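# Sort loose seals into bins according to size

## Task

Place every loose seal into the bin that matches its size, so that each one stays there on its own without the robot supporting it; then release everything and move the arms away.

## Robot and tools

Robot: two arms, left_arm and right_arm, each with six joints and a parallel gripper. Joint order in every row and every per-joint list is: waist, shoulder, elbow, wrist pitch, wrist yaw, wrist roll. On both arms the wrist pitch and wrist yaw signs are flipped relative to the URDF, in commands and in results. The stated ranges use URDF signs: waist -2.880 to 2.880, shoulder 0.000 to 3.142, elbow 0.000 to 3.019, wrist pitch -1.693 to 1.571, wrist yaw -1.571 to 1.571, wrist roll -2.094 to 2.094 rad. So for pitch and yaw, negate the range, e.g. URDF -0.5..2.0 becomes -2.0..0.5 in your numbers. True joint ends can sit up to 0.019 rad off the stated ones.

Scene frame (metres): origin on the table top midway between the arms, +x out over the table, +z up, left_arm on the +y side. The names left/right do not refer to image sides. The state line gives each gripper's end_effector_position and end_effector_quat_wxyz in this frame; the printed position may be off, more so at long reach. The gripper's fingers point along its +z and close along its y; the reported point lies between the pads, roughly 1 cm short of the tips.

Row format (shared by both motion tools): 14 numbers, each in [-1, 1]: left_arm's six joint values then its opening, then right_arm's six joint values then its opening. Always send all 14 even when one arm is idle. Joint values are scaled displacements (offsets, not poses): 1.0 equals 1.264 rad waist, 1.32 shoulder, 1.276 elbow, 1.83 wrist pitch, 1.686 wrist yaw, 2.022 wrist roll. Opening is absolute, not an offset: +1 fully open, -1 closed.

execute_actions(actions): a list of actions; each action is a list of up to 15 rows, one row per 1/30 s control step; if fewer rows are given the last one repeats to fill 15 steps. Displacements in every row are measured from the joint angles at the start of that action (for the first action, the last reported angles), not from the preceding row. An empty list just returns the current state and images. If any action would push a joint more than 0.019 rad beyond its range, that action is rejected for both arms; a malformed action, or a first action failing this check, rejects the whole call. A joint asked past its real end stops there, and the result may print "joint sent to its limit" (absence of that line proves nothing).

move(target, speed, blocking): target is one row as above, with displacements taken from the Joint positions in the latest result showing them. All joints follow paths that finish together, so grippers travel on curves; path time is clamped to 0.5–10 s (cut short at 10 s). speed (rad/s, 0.01 to 2, default 0.5) caps the joint with the farthest to go. Paths ignore obstacles and the other arm. Finger openings are applied at the start. blocking=false returns after 0.5 s while motion continues; check with wait(0); until a result shows the move ended, further rows or moves are refused, so wait or stop first. The result adds a "move:" line: ending (done, off_target, moving, held, fault), limits=held or limits=none, and each arm's joint farthest from target. After limits=held the arm may suddenly move much faster than speed.

wait(seconds): 0 to 10; arms hold their last command; a running move continues and the wait returns early when it ends.
stop(): brakes a running move; needs braking room, more when fast; fingers keep moving.
zoom_image(camera, region): camera is one of cam_head_left, cam_head_right, cam_high, cam_low, cam_left_wrist, cam_right_wrist (all 504x504); region [x0, y0, x1, y1] pixels from top-left, at most 504 by 504.
finished_scene(scene): pass the current scene number; irreversible, ends it after the last command is held and reports success. Answering without a tool call ends everything.

Motion limits: each step a joint's target stays within a lead of its measured angle (waist 0.264, shoulder 0.32, elbow 0.276, wrist pitch 0.33, wrist yaw 0.186, wrist roll 0.522 rad), and targets are scaled back if they would place the gripper over 70 mm from where it is. Large moves therefore span several actions; finish an incomplete one with a new command. "Joint targets" shows what joints are currently driven toward. "joint command not followed" means a clearance check altered targets. Step readings list joint angles at some steps; HELD with an arm label marks steps where that arm was held back. Arms can sag under zero displacements: in your first call re-aim at desired angles, then send zeros, adding more if a joint lags.

Gripping: grip_measured is the measured opening on the command scale (Joint positions gives the pad gap in metres, 0.094 open); each gripper may read off by about 1 mm. To hold something command about 0.03 below grip_measured (less for a lighter grip). Pads push about 50–62 N, less on very thin parts, with a brief spike on contact. Joint torque readings include offsets, friction and noise.

Avoid: dropping seals, knocking anything off the table, hard or fast impacts (contact force grows with speed and with how far the target lies past the contact), arms colliding or pressing each other, and long heavy holds that heat motors (MOTOR HOT at 85 °C; at 100 °C an OVER-TEMPERATURE FAULT drops that arm). Occasional external tugs on held parts or nudges to loose ones can occur. Finish with grippers open and clear of the bins.

Each tool is called as a command line: name --argument value for each argument, lists and objects as JSON in quotes; but a table of rows of numbers goes row by row, as --pt "numbers of a row", without its own name.

## Session

execute_actions --actions '[]'

Scene clock: 0.00 s.
left_arm: end_effector_position=(+0.4578, +0.1094, +0.2690) grip_measured=+1.000 end_effector_quat_wxyz=(+0.531, +0.650, +0.540, +0.060) | right_arm: end_effector_position=(+0.0982, +0.0572, +0.2192) grip_measured=+1.000 end_effector_quat_wxyz=(-0.039, -0.171, +0.980, +0.097)
Joint names: [waist, shoulder, elbow, wrist pitch, wrist yaw, wrist roll]
Joint positions: left_arm=[-0.483  1.041  0.738  0.186 -0.421  1.205  0.094] | right_arm=[1.084 1.178 1.058 1.326 0.167 0.86  0.094]
Joint velocities: left_arm=[ 0.005  0.005 -0.002  0.007  0.007 -0.095  0.   ] | right_arm=[-0.005 -0.015  0.007 -0.002 -0.022  0.007  0.   ]
Joint torques (N m, as the arm reports them, + toward a larger Joint positions number): no reading
Motor temperatures (°C, as the motors report them): left_arm=[22 23 23 22 22 22] | right_arm=[24 22 22 22 23 25]
Joint targets: left_arm=[-0.483 1.040 0.764 0.181 -0.422 1.205] | right_arm=[1.084 1.174 1.088 1.323 0.167 0.860]

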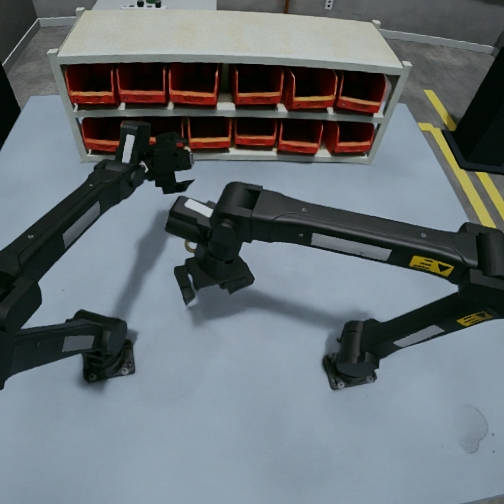

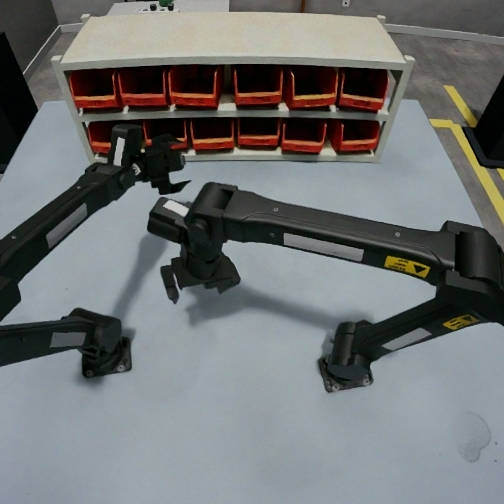

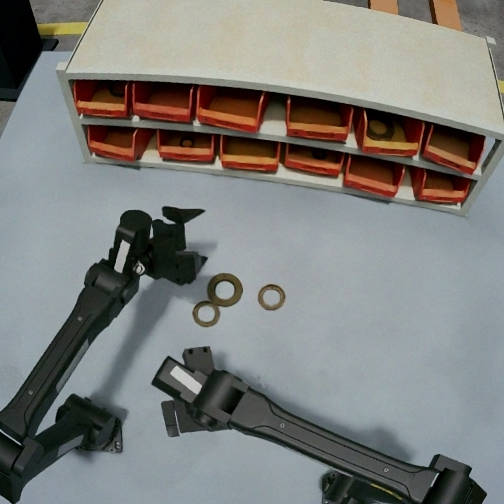

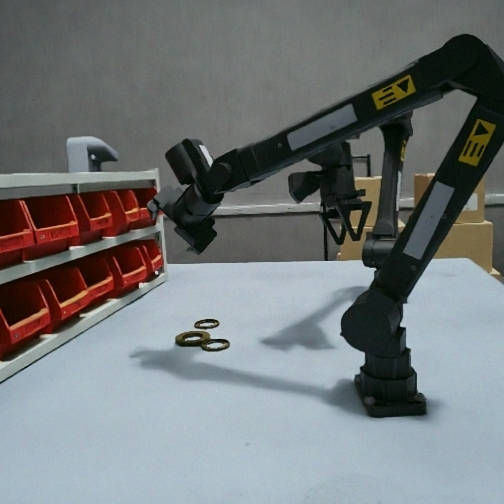

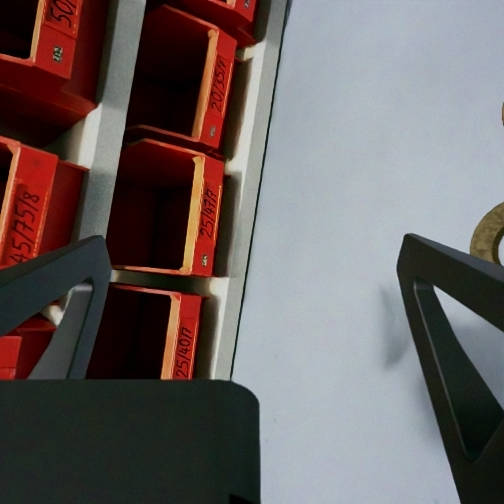

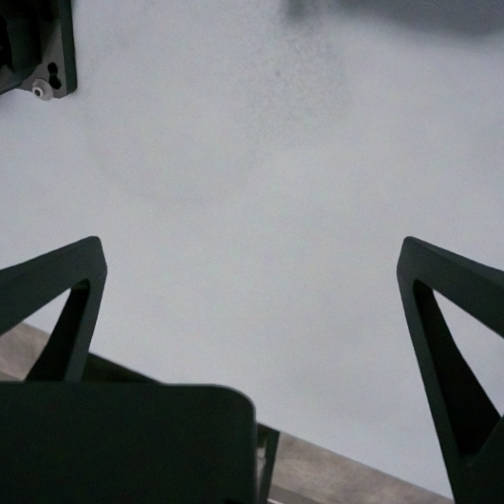

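move --target '[0.382,0,0.1,0.5,0.25,-0.596,1,-0.858,0,0,0,-0.099,-0.425,1]' --speed 0.6

move --target '[0,0.3,0,-0.3,0,0,1,0,0,0.3,-0.3,0,0,1]'

zoom_image --camera "cam_head_left" --region '[50,50,410,260]'

zoom_image --camera "cam_high" --region '[170,250,310,350]'

Scene clock: 6.00 s.
left_arm: end_effector_position=(+0.3614, +0.3667, +0.1703) grip_measured=+1.000 end_effector_quat_wxyz=(+0.131, -0.082, +0.988, +0.011) | right_arm: end_effector_position=(+0.3437, -0.2403, +0.2169) grip_measured=+1.000 end_effector_quat_wxyz=(+0.063, -0.049, +0.997, +0.004)
Joint names: [waist, shoulder, elbow, wrist pitch, wrist yaw, wrist roll]
Joint positions: left_arm=[-0.011  1.041  0.82   1.086 -0.003  0.01   0.094] | right_arm=[-0.002  1.178  1.058  1.326  0.     0.011  0.094]
Joint velocities: left_arm=[-0.005  0.005 -0.007  0.012 -0.007  0.007  0.   ] | right_arm=[ 0.005 -0.005  0.007  0.007  0.066 -0.022  0.   ]
Joint torques (N m, as the arm reports them, + toward a larger Joint positions number): left_arm=[ 0.87 -4.18 14.07 -0.24  0.12 -0.09] | right_arm=[ 0.3  -7.19  9.55 -0.52 -0.02 -0.01]
Motor temperatures (°C, as the motors report them): left_arm=[22 23 25 22 22 22] | right_arm=[24 22 24 22 23 25]
Joint targets: left_arm=[-0.000 1.041 0.866 1.101 0.000 -0.000] | right_arm=[-0.000 1.178 1.058 1.326 0.000 0.001]
move: off_target (left_arm); limits=none; left_arm: farthest joint: the elbow, 0.046 radians from its target (0.128 radians at the start); right_arm: farthest joint: the wrist roll, 0.010 radians from its target (0.860 radians at the start)

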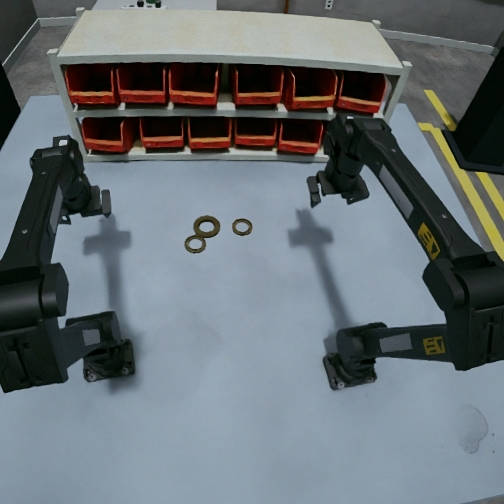

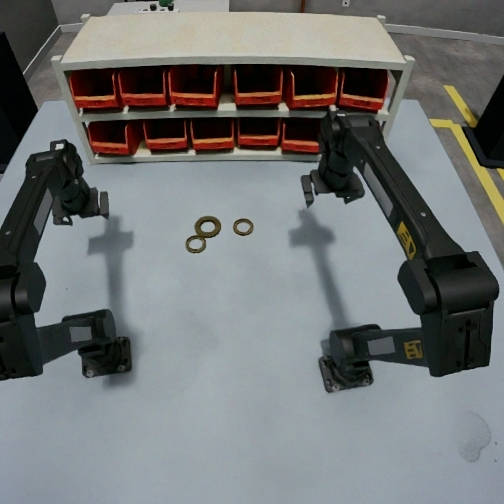

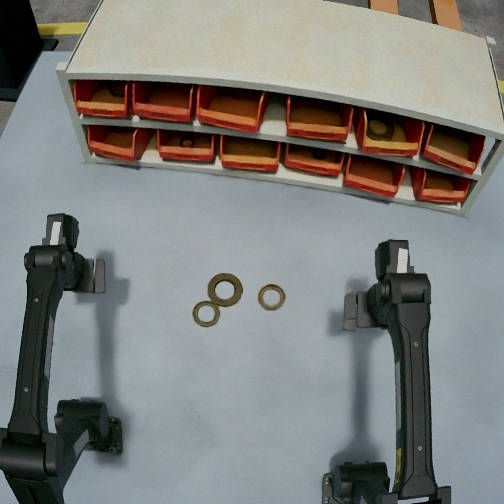

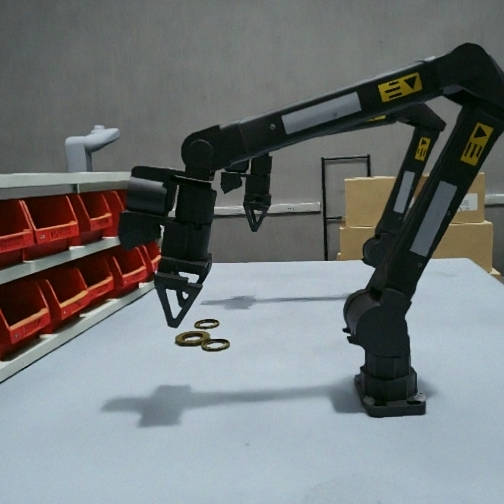

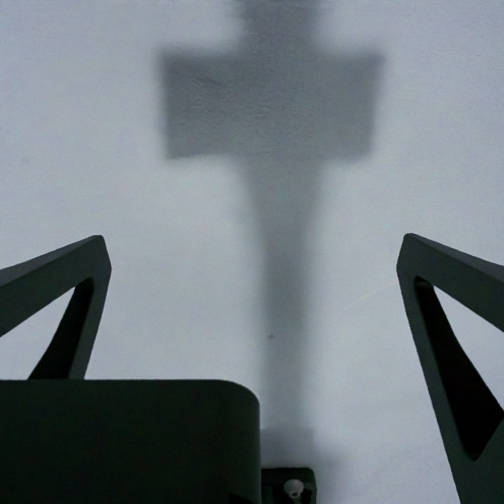

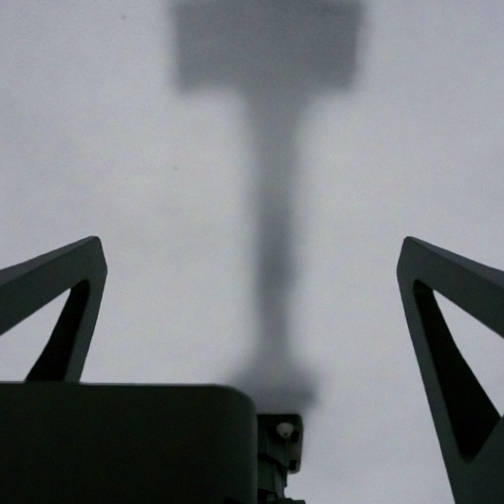

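Scene clock: 7.57 s.
left_arm: end_effector_position=(+0.4770, +0.3874, +0.0680) grip_measured=+1.000 end_effector_quat_wxyz=(+0.197, -0.081, +0.977, +0.017) | right_arm: end_effector_position=(+0.5107, -0.2220, +0.4488) grip_measured=+1.000 end_effector_quat_wxyz=(+0.470, -0.044, +0.881, +0.028)
Joint names: [waist, shoulder, elbow, wrist pitch, wrist yaw, wrist roll]
Joint positions: left_arm=[-0.011  1.43   0.815  0.558 -0.003  0.01   0.094] | right_arm=[-0.002  1.178  1.388  0.8    0.     0.011  0.094]
Joint velocities: left_arm=[ 0.005 -0.005 -0.002  0.012 -0.022  0.037  0.   ] | right_arm=[ 0.005  0.005 -0.012  0.022  0.007  0.022  0.   ]
Joint torques (N m, as the arm reports them, + toward a larger Joint positions number): left_arm=[ 0.24 -8.05  9.14 -2.36  0.02 -0.01] | right_arm=[ 0.21 -7.92 15.03 -2.68 -0.01  0.11]
Motor temperatures (°C, as the motors report them): left_arm=[22 23 25 22 22 22] | right_arm=[24 23 24 22 23 25]
Joint targets: left_arm=[-0.011 1.438 0.819 0.537 -0.003 0.010] | right_arm=[-0.002 1.177 1.441 0.777 0.000 0.011]
move: off_target (left_arm, right_arm); limits=none; left_arm: farthest joint: the wrist pitch, 0.021 radians from its target (0.549 radians at the start); right_arm: farthest joint: the elbow, 0.053 radians from its target (0.383 radians at the start)

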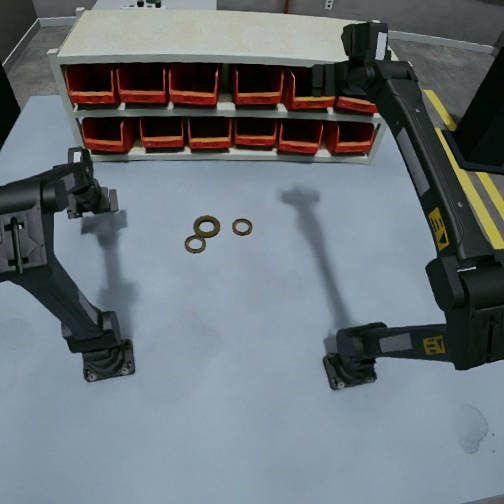

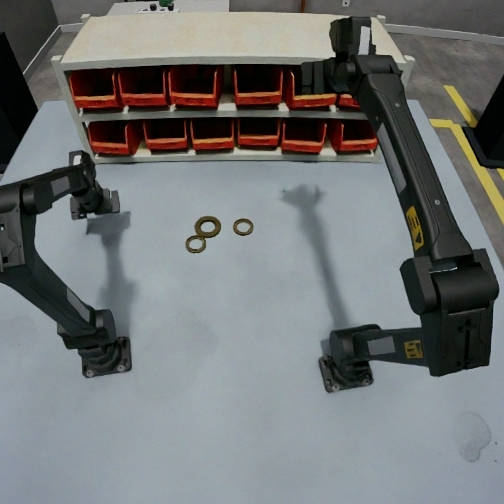

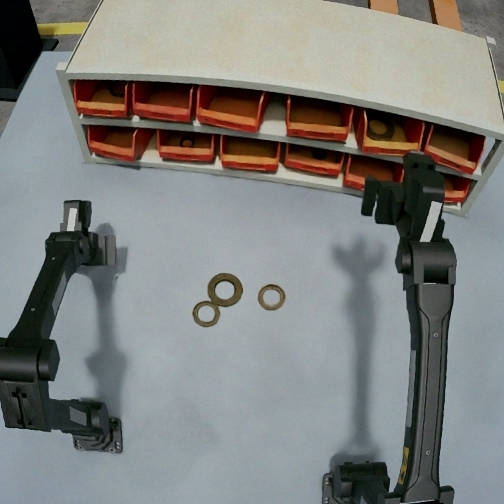

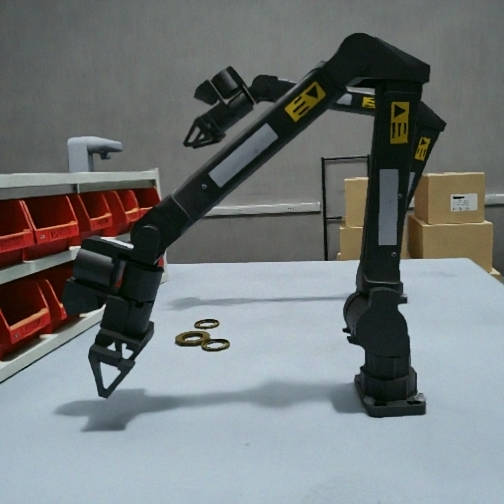

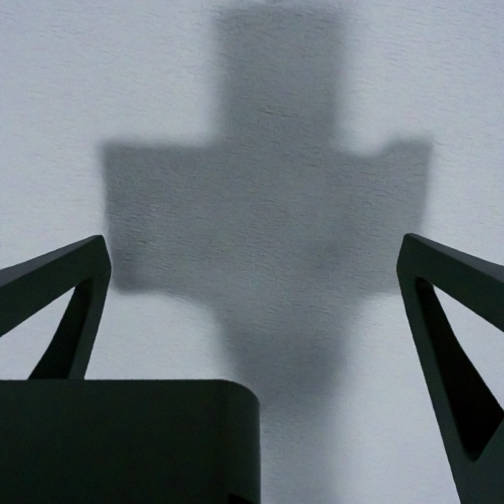

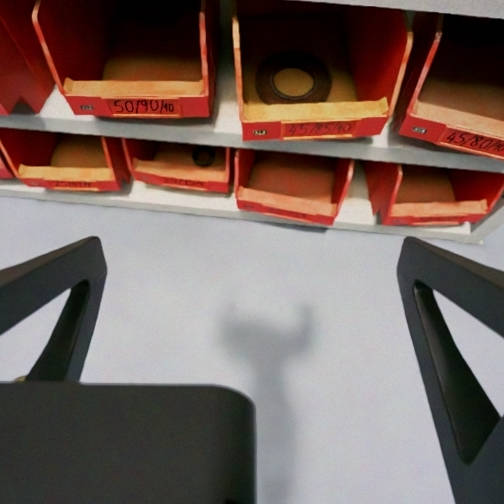

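Region (50, 50, 410, 260) of cam_head_left's 504x504 image, scaled by 1.400, with more detail than that image has; it fills the top 294 rows of this view, and the rest is white.

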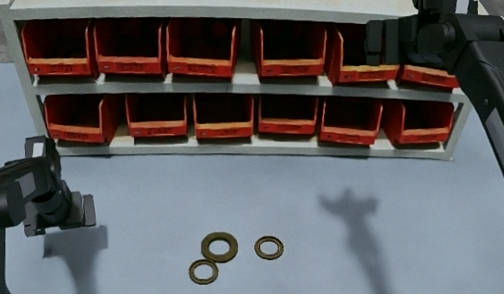

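Region (170, 250, 310, 350) of cam_high's 504x504 image, scaled by 3.600, with more detail than that image has; it fills the top 360 rows of this view, and the rest is white.

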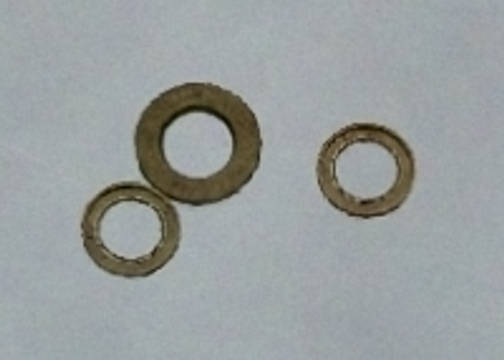

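move --target '[-0.6,-0.25,0.05,0.25,0,0,1,-0.3,-0.3,-0.3,0,0,0,1]'

Scene clock: 22.63 s.
left_arm: end_effector_position=(+0.3366, +0.1163, +0.1616) grip_measured=+1.000 end_effector_quat_wxyz=(+0.141, +0.287, +0.947, -0.043) | right_arm: end_effector_position=(+0.3635, -0.3770, +0.3957) grip_measured=+1.000 end_effector_quat_wxyz=(+0.472, +0.120, +0.871, -0.060)
Joint names: [waist, shoulder, elbow, wrist pitch, wrist yaw, wrist roll]
Joint positions: left_arm=[-0.765  1.11   0.836  1.001 -0.003  0.01   0.094] | right_arm=[-0.374  0.785  1.007  0.8    0.     0.011  0.094]
Joint velocities: left_arm=[-0.015  0.005 -0.017 -0.007  0.037 -0.037  0.   ] | right_arm=[-0.015 -0.034  0.002  0.007  0.007 -0.007  0.   ]
Joint torques (N m, as the arm reports them, + toward a larger Joint positions number): left_arm=[ 0.81 -6.25 13.66 -0.41 -0.02  0.  ] | right_arm=[-0.44 -3.66 10.29 -1.77 -0.01  0.1 ]
Motor temperatures (°C, as the motors report them): left_arm=[22 24 26 22 22 22] | right_arm=[24 23 27 22 23 25]
Joint targets: left_arm=[-0.769 1.100 0.879 1.016 -0.003 0.010] | right_arm=[-0.381 0.782 1.005 0.800 0.000 0.011]
move: off_target (left_arm); limits=none; left_arm: farthest joint: the elbow, 0.042 radians from its target (0.064 radians at the start); right_arm: farthest joint: the waist, 0.007 radians from its target (0.379 radians at the start)

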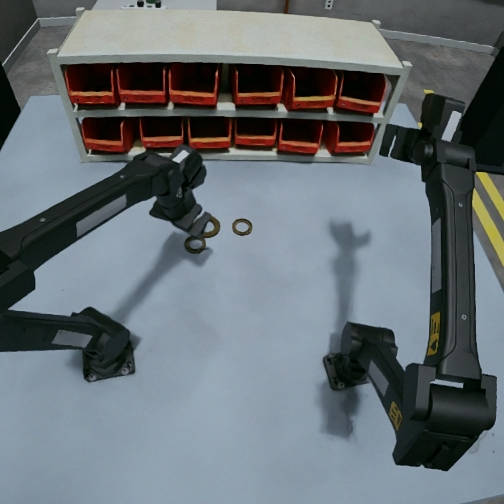

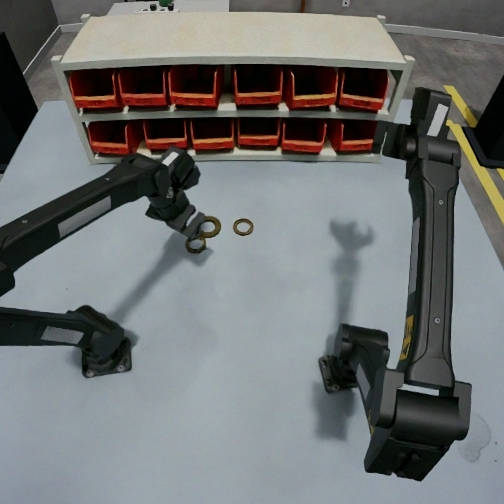

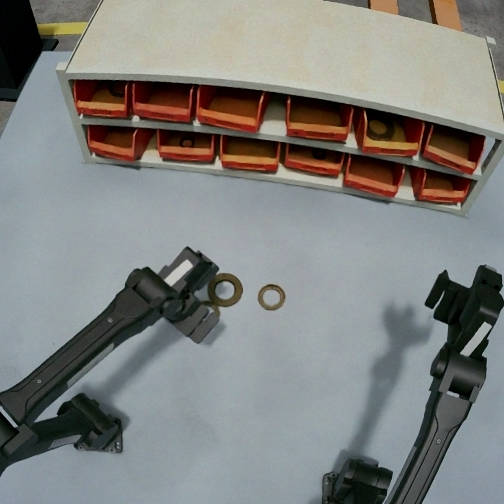

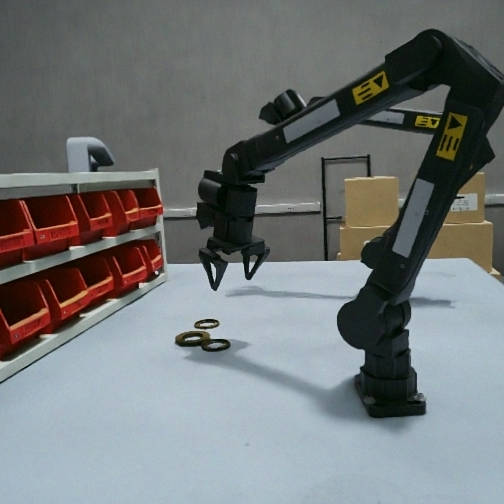

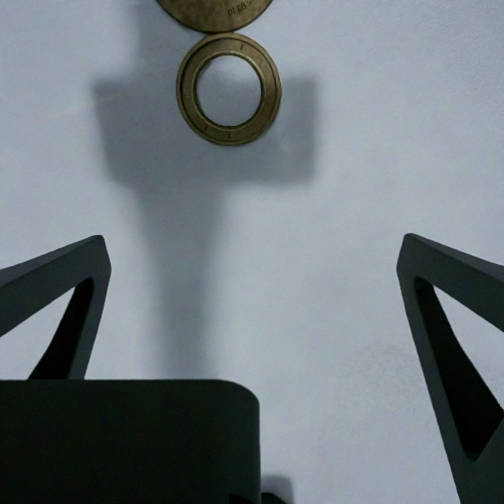

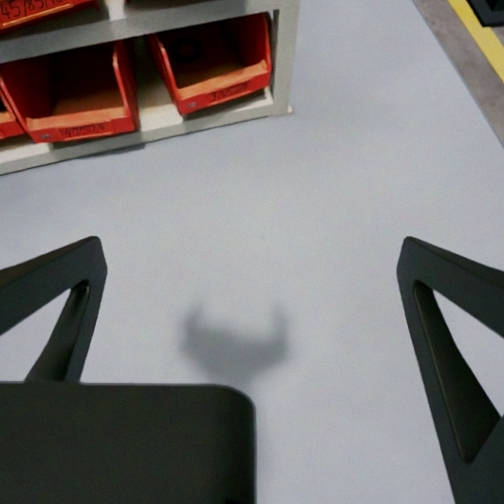

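move --target '[0.02,0,0.035,-0.17,0,0,1,0,0,0,0,0,0,1]'

zoom_image --camera "cam_left_wrist" --region '[110,0,410,300]'

zoom_image --camera "cam_high" --region '[60,80,280,180]'

zoom_image --camera "cam_high" --region '[280,110,500,210]'

Scene clock: 26.47 s.
left_arm: end_effector_position=(+0.3924, +0.0853, +0.1913) grip_measured=+1.000 end_effector_quat_wxyz=(+0.276, +0.273, +0.918, -0.080) | right_arm: end_effector_position=(+0.3635, -0.3770, +0.3957) grip_measured=+1.000 end_effector_quat_wxyz=(+0.472, +0.120, +0.871, -0.060)
Joint names: [waist, shoulder, elbow, wrist pitch, wrist yaw, wrist roll]
Joint positions: left_arm=[-0.755  1.11   0.836  0.712 -0.003  0.01   0.094] | right_arm=[-0.374  0.785  1.007  0.8    0.     0.011  0.094]
Joint velocities: left_arm=[-0.005 -0.015 -0.017  0.002  0.081 -0.007  0.   ] | right_arm=[-0.005 -0.005 -0.012 -0.017  0.022 -0.037  0.   ]
Joint torques (N m, as the arm reports them, + toward a larger Joint positions number): left_arm=[ 1.22 -5.9  14.46 -2.76  0.03 -0.01] | right_arm=[ 0.11 -3.1  10.46 -1.77  0.    0.1 ]
Motor temperatures (°C, as the motors report them): left_arm=[22 24 27 22 22 22] | right_arm=[24 23 27 22 23 25]
Joint targets: left_arm=[-0.740 1.110 0.881 0.690 -0.003 0.010] | right_arm=[-0.374 0.785 1.007 0.800 0.000 0.011]
move: off_target (left_arm); limits=none; left_arm: farthest joint: the elbow, 0.045 radians from its target (0.044 radians at the start); right_arm: farthest joint: the waist, 0.000 radians from its target (0.000 radians at the start)

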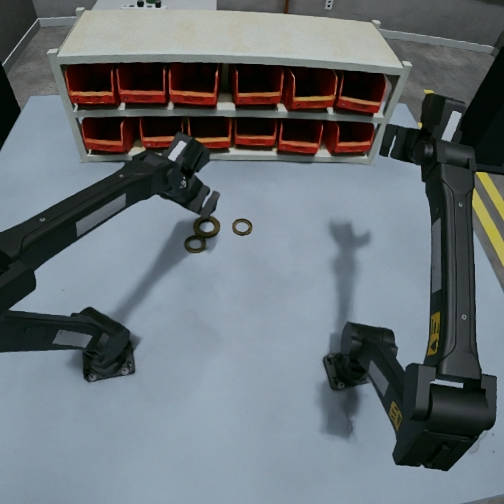

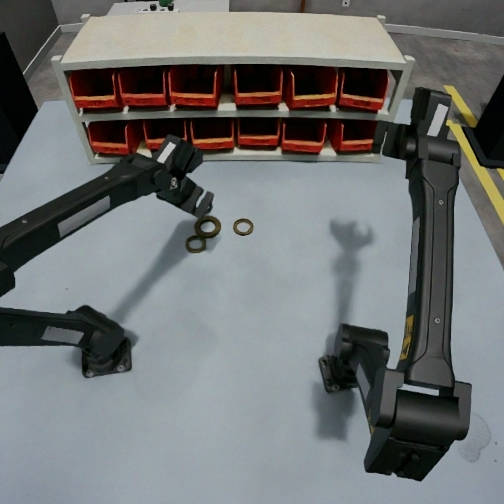

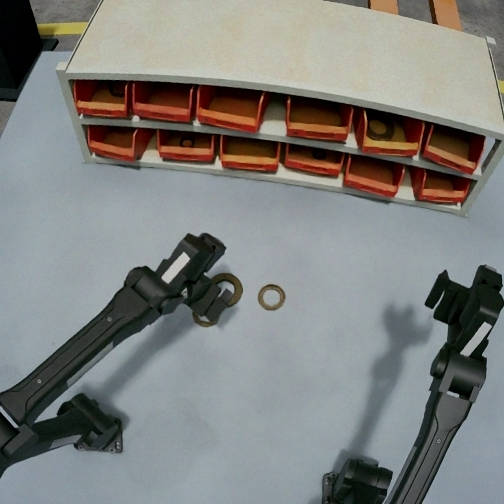

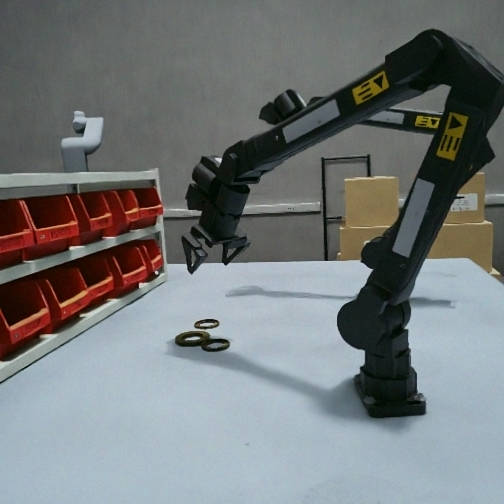

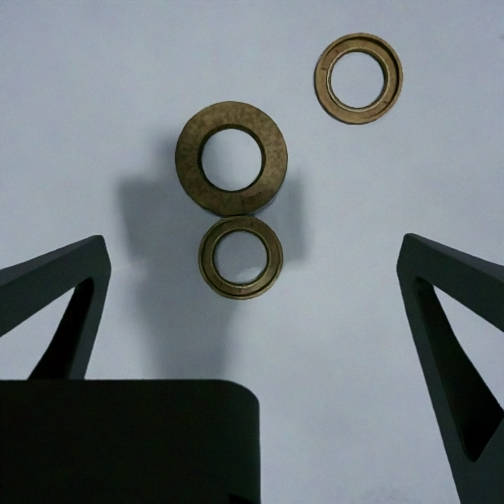

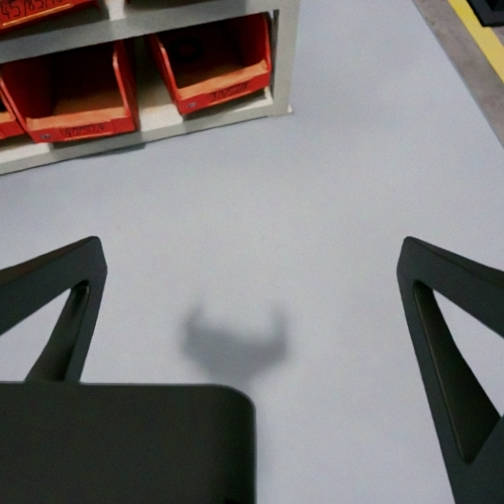

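Region (110, 0, 410, 300) of cam_left_wrist's 504x504 image, scaled by 1.680, with more detail than that image has.

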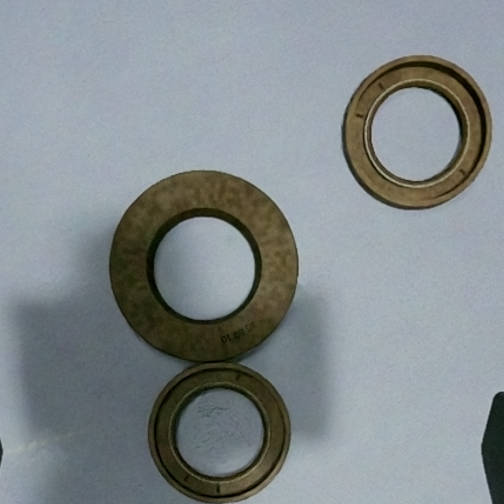

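Region (60, 80, 280, 180) of cam_high's 504x504 image, scaled by 2.291, with more detail than that image has; it fills the top 229 rows of this view, and the rest is white.

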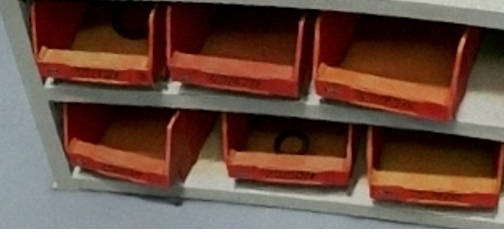

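Region (280, 110, 500, 210) of cam_high's 504x504 image, scaled by 2.291, with more detail than that image has; it fills the top 229 rows of this view, and the rest is white.

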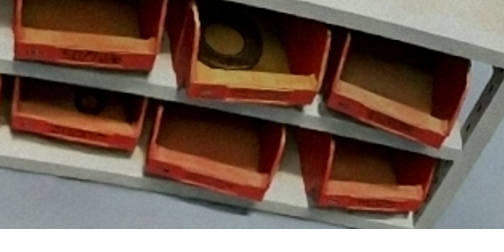

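zoom_image --camera "cam_left_wrist" --region '[225,175,285,220]'

move --target '[0.5,-0.2,0.035,-0.28,0,0,1,0.4,0,0,-0.2,0,0,1]'

zoom_image --camera "cam_left_wrist" --region '[0,0,504,260]'

zoom_image --camera "cam_right_wrist" --region '[0,0,504,260]'

Region (225, 175, 285, 220) of cam_left_wrist's 504x504 image, scaled by 8.400, with more detail than that image has; it fills the top 378 rows of this view, and the rest is white.

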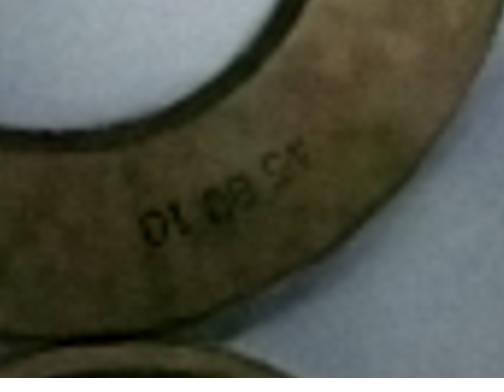

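Scene clock: 32.53 s.
left_arm: end_effector_position=(+0.4842, +0.3365, +0.3945) grip_measured=+1.000 end_effector_quat_wxyz=(+0.616, -0.019, +0.787, +0.021) | right_arm: end_effector_position=(+0.3979, -0.1807, +0.4710) grip_measured=+1.000 end_effector_quat_wxyz=(+0.612, -0.090, +0.782, +0.077)
Joint names: [waist, shoulder, elbow, wrist pitch, wrist yaw, wrist roll]
Joint positions: left_arm=[-0.127  0.852  0.835  0.224 -0.003  0.01   0.094] | right_arm=[0.127 0.785 1.007 0.465 0.    0.011 0.094]
Joint velocities: left_arm=[-0.005 -0.005 -0.007  0.002  0.022 -0.066  0.   ] | right_arm=[ 0.005 -0.005 -0.007  0.002 -0.051 -0.081  0.   ]
Joint torques (N m, as the arm reports them, + toward a larger Joint positions number): left_arm=[ 0.41 -3.14 15.25 -3.75  0.02 -0.01] | right_arm=[ 0.39 -3.17 10.59 -3.04 -0.01  0.1 ]
Motor temperatures (°C, as the motors report them): left_arm=[22 24 28 22 22 22] | right_arm=[24 23 27 22 23 25]
Joint targets: left_arm=[-0.122 0.846 0.881 0.200 -0.003 0.010] | right_arm=[0.132 0.785 1.007 0.434 0.000 0.011]
move: off_target (left_arm, right_arm); limits=none; left_arm: farthest joint: the elbow, 0.046 radians from its target (0.045 radians at the start); right_arm: farthest joint: the wrist pitch, 0.031 radians from its target (0.366 radians at the start)

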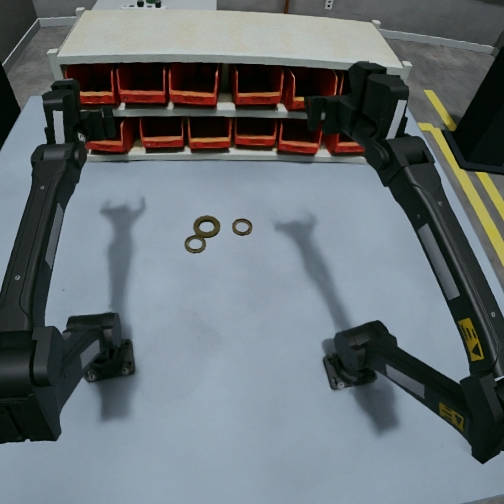

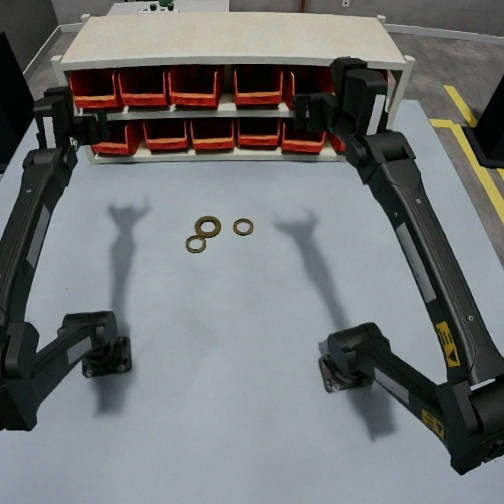

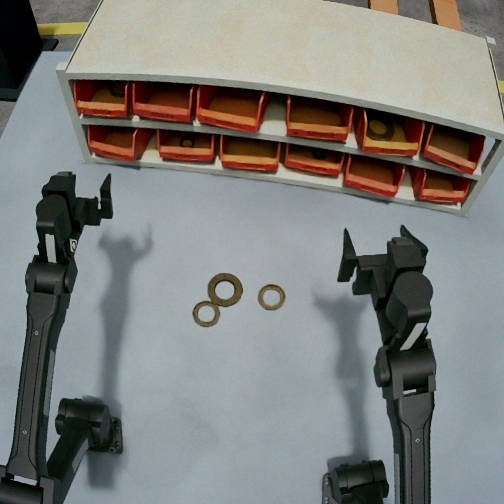

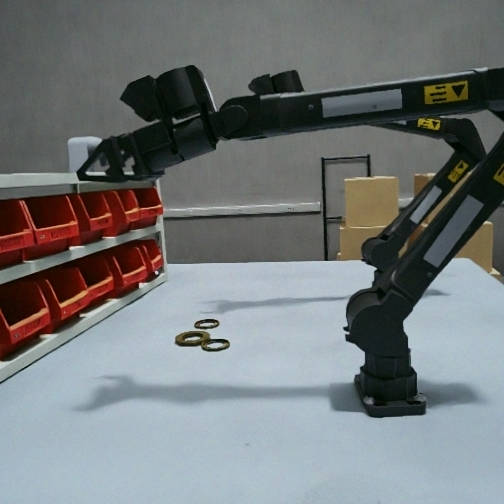

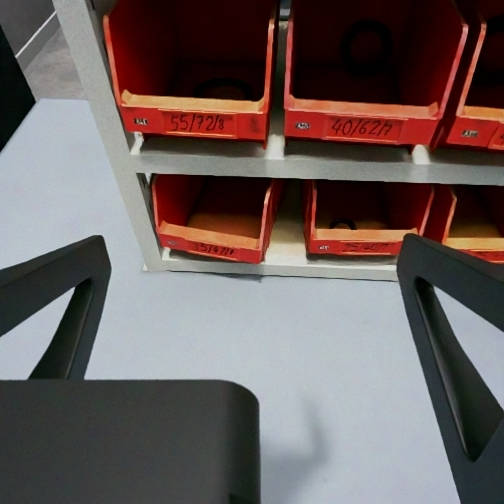

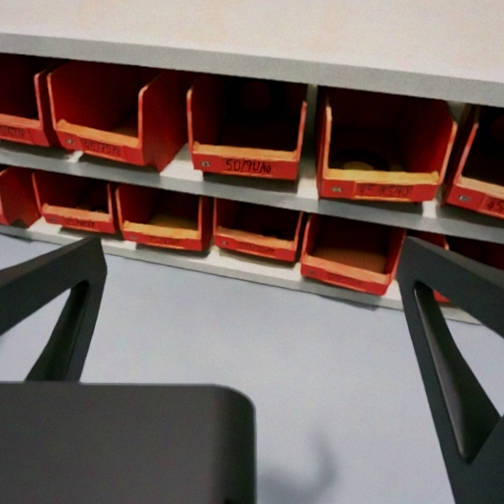

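Region (0, 0, 504, 260) of cam_left_wrist's 504x504 image, scaled by 1.000; it fills the top 260 rows of this view, and the rest is white.

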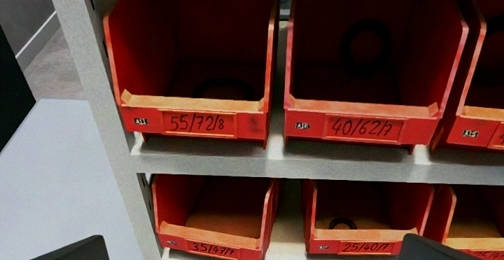

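Region (0, 0, 504, 260) of cam_right_wrist's 504x504 image, scaled by 1.000; it fills the top 260 rows of this view, and the rest is white.

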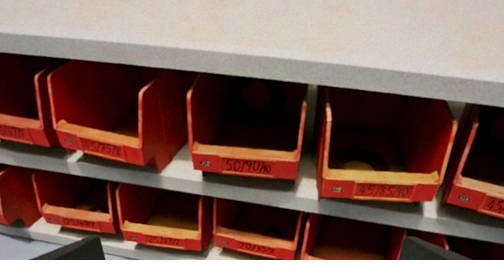

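zoom_image --camera "cam_right_wrist" --region '[290,230,504,330]'

zoom_image --camera "cam_high" --region '[340,160,480,215]'

Region (290, 230, 504, 330) of cam_right_wrist's 504x504 image, scaled by 2.355, with more detail than that image has; it fills the top 236 rows of this view, and the rest is white.

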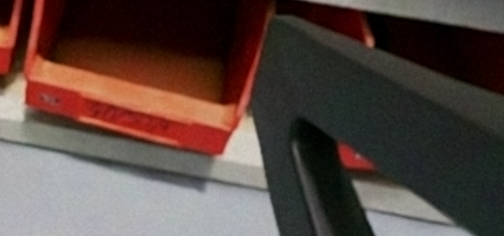

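Region (340, 160, 480, 215) of cam_high's 504x504 image, scaled by 3.600, with more detail than that image has; it fills the top 198 rows of this view, and the rest is white.

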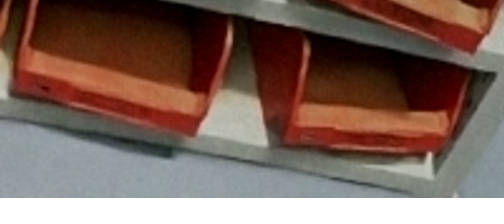

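move --target '[-0.47,0.25,-0.2,0.085,0,0,1,-0.25,0.35,0,-0.1,0,0,1]'

Scene clock: 39.73 s.
left_arm: end_effector_position=(+0.3775, +0.1124, +0.0851) grip_measured=+1.000 end_effector_quat_wxyz=(+0.284, +0.255, +0.921, -0.077) | right_arm: end_effector_position=(+0.5419, -0.3188, +0.2849) grip_measured=+1.000 end_effector_quat_wxyz=(+0.483, +0.037, +0.875, -0.015)
Joint names: [waist, shoulder, elbow, wrist pitch, wrist yaw, wrist roll]
Joint positions: left_arm=[-0.716  1.175  0.569  0.368 -0.003  0.01   0.094] | right_arm=[-0.185  1.257  1.004  0.311  0.     0.011  0.094]
Joint velocities: left_arm=[-0.015 -0.015 -0.017 -0.012  0.066 -0.081  0.   ] | right_arm=[-0.005 -0.005  0.012 -0.002  0.081 -0.051  0.   ]
Joint torques (N m, as the arm reports them, + toward a larger Joint positions number): left_arm=[ 0.14 -4.76  9.8  -1.2   0.04 -0.01] | right_arm=[  0.29 -10.21  10.71  -2.9   -0.01   0.1 ]
Motor temperatures (°C, as the motors report them): left_arm=[22 23 29 22 22 22] | right_arm=[24 23 27 22 23 25]
Joint targets: left_arm=[-0.721 1.182 0.579 0.380 -0.003 0.010] | right_arm=[-0.189 1.247 1.007 0.282 0.000 0.011]
move: off_target (right_arm); limits=none; left_arm: farthest joint: the wrist pitch, 0.012 radians from its target (0.155 radians at the start); right_arm: farthest joint: the wrist pitch, 0.029 radians from its target (0.183 radians at the start)

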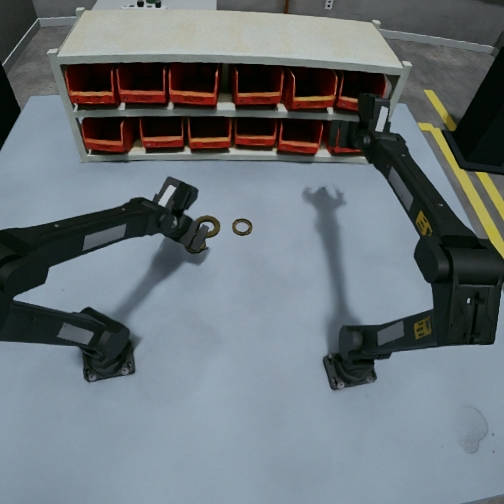

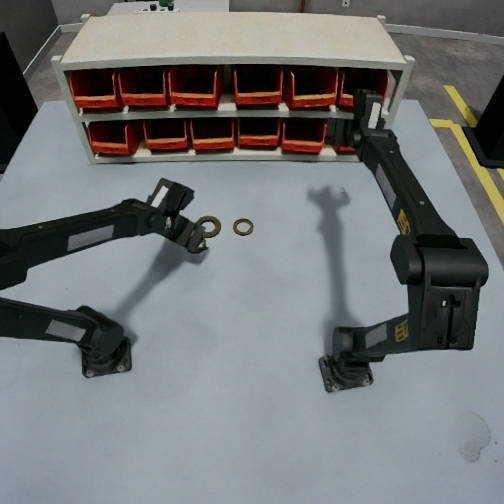

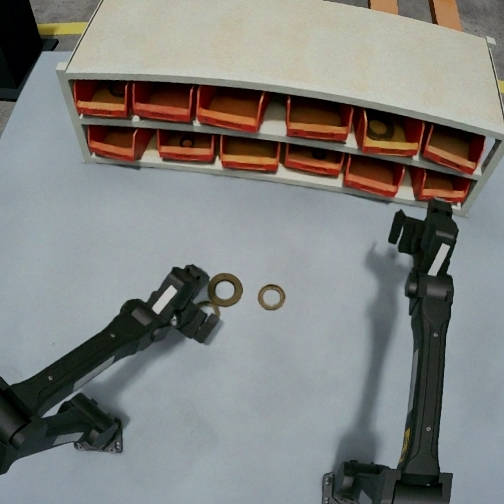

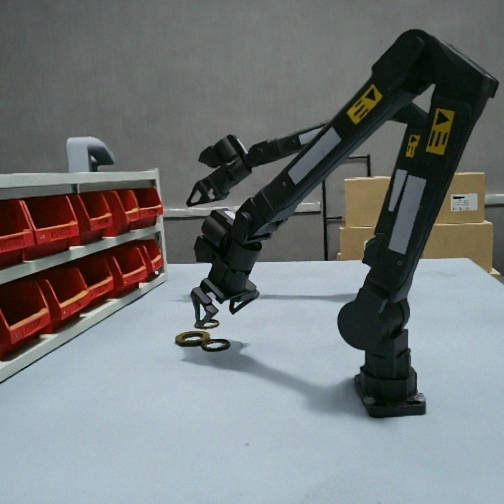

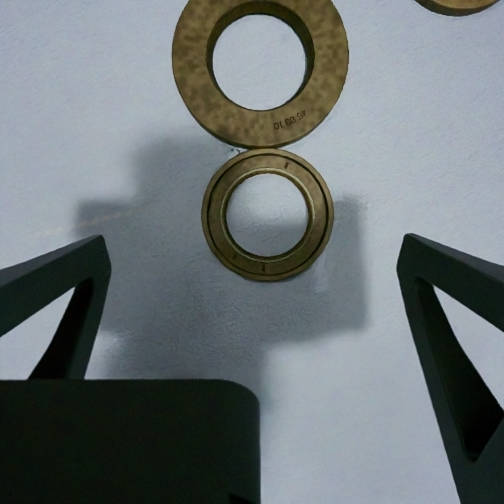

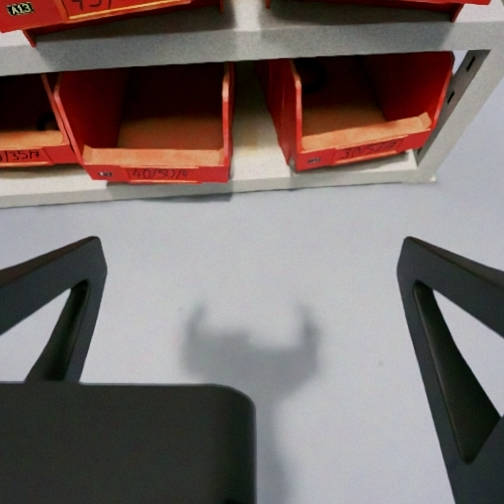

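move --target '[-0.014,0.105,-0.04,-0.105,0,0,1,0,-0.25,0,0.1,0,0,1]' --speed 0.2

Scene clock: 47.30 s.
left_arm: end_effector_position=(+0.3789, +0.1105, +0.0395) grip_measured=+1.000 end_effector_quat_wxyz=(+0.280, +0.256, +0.922, -0.076) | right_arm: end_effector_position=(+0.4512, -0.3121, +0.4072) grip_measured=+1.000 end_effector_quat_wxyz=(+0.551, +0.035, +0.833, -0.017)
Joint names: [waist, shoulder, elbow, wrist pitch, wrist yaw, wrist roll]
Joint positions: left_arm=[-0.719  1.299  0.516  0.199 -0.003  0.01   0.094] | right_arm=[-0.185  0.928  1.004  0.479  0.     0.011  0.094]
Joint velocities: left_arm=[-0.015 -0.005 -0.002 -0.012 -0.022  0.051  0.   ] | right_arm=[-0.005  0.015 -0.007 -0.012  0.081 -0.037  0.   ]
Joint torques (N m, as the arm reports them, + toward a larger Joint positions number): left_arm=[-0.64 -4.97  8.01 -2.91  0.04 -0.01] | right_arm=[ 0.22 -4.81 10.81 -1.24 -0.02  0.11]
Motor temperatures (°C, as the motors report them): left_arm=[22 23 28 22 22 22] | right_arm=[24 23 27 22 23 25]
Joint targets: left_arm=[-0.734 1.314 0.518 0.176 -0.003 0.010] | right_arm=[-0.185 0.926 1.004 0.494 0.000 0.011]
move: off_target (left_arm); limits=none; left_arm: farthest joint: the wrist pitch, 0.023 radians from its target (0.192 radians at the start); right_arm: farthest joint: the wrist pitch, 0.015 radians from its target (0.183 radians at the start)

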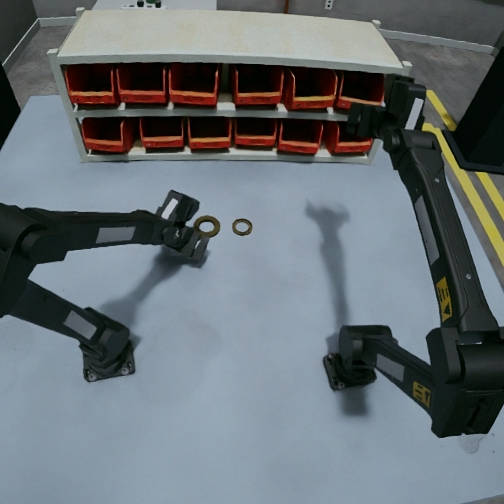

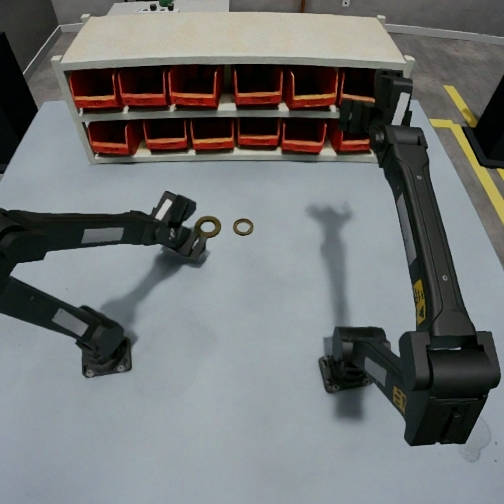

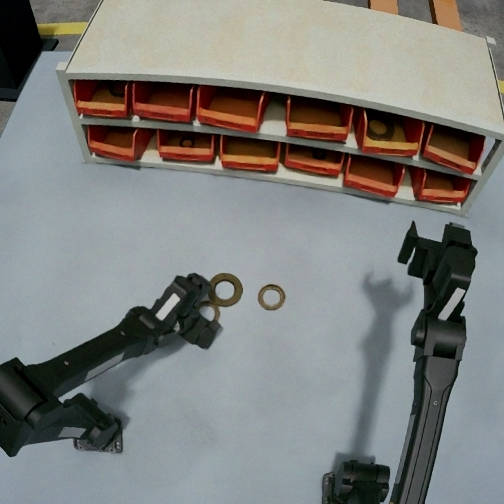

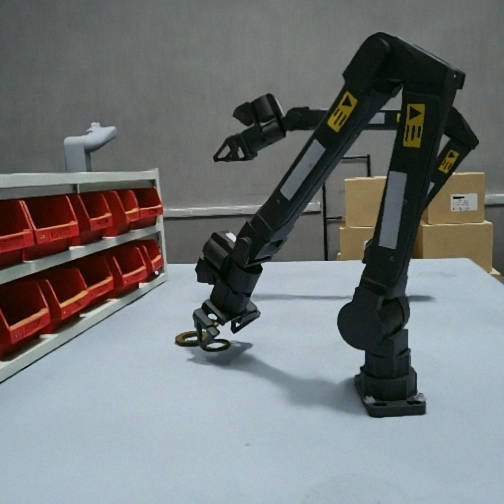

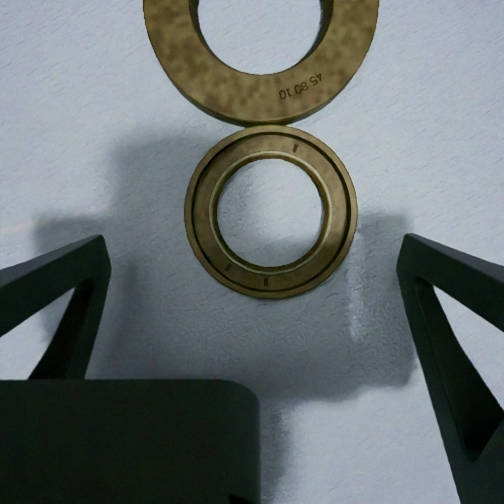

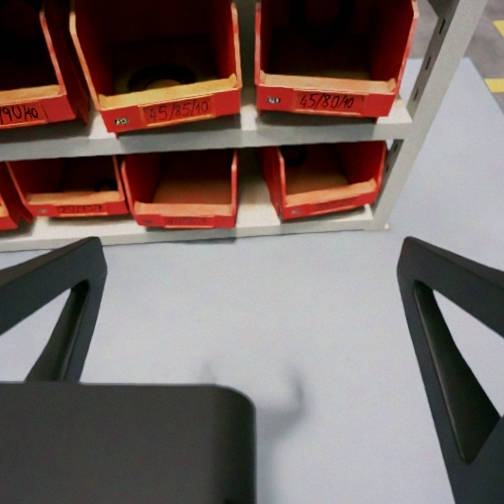

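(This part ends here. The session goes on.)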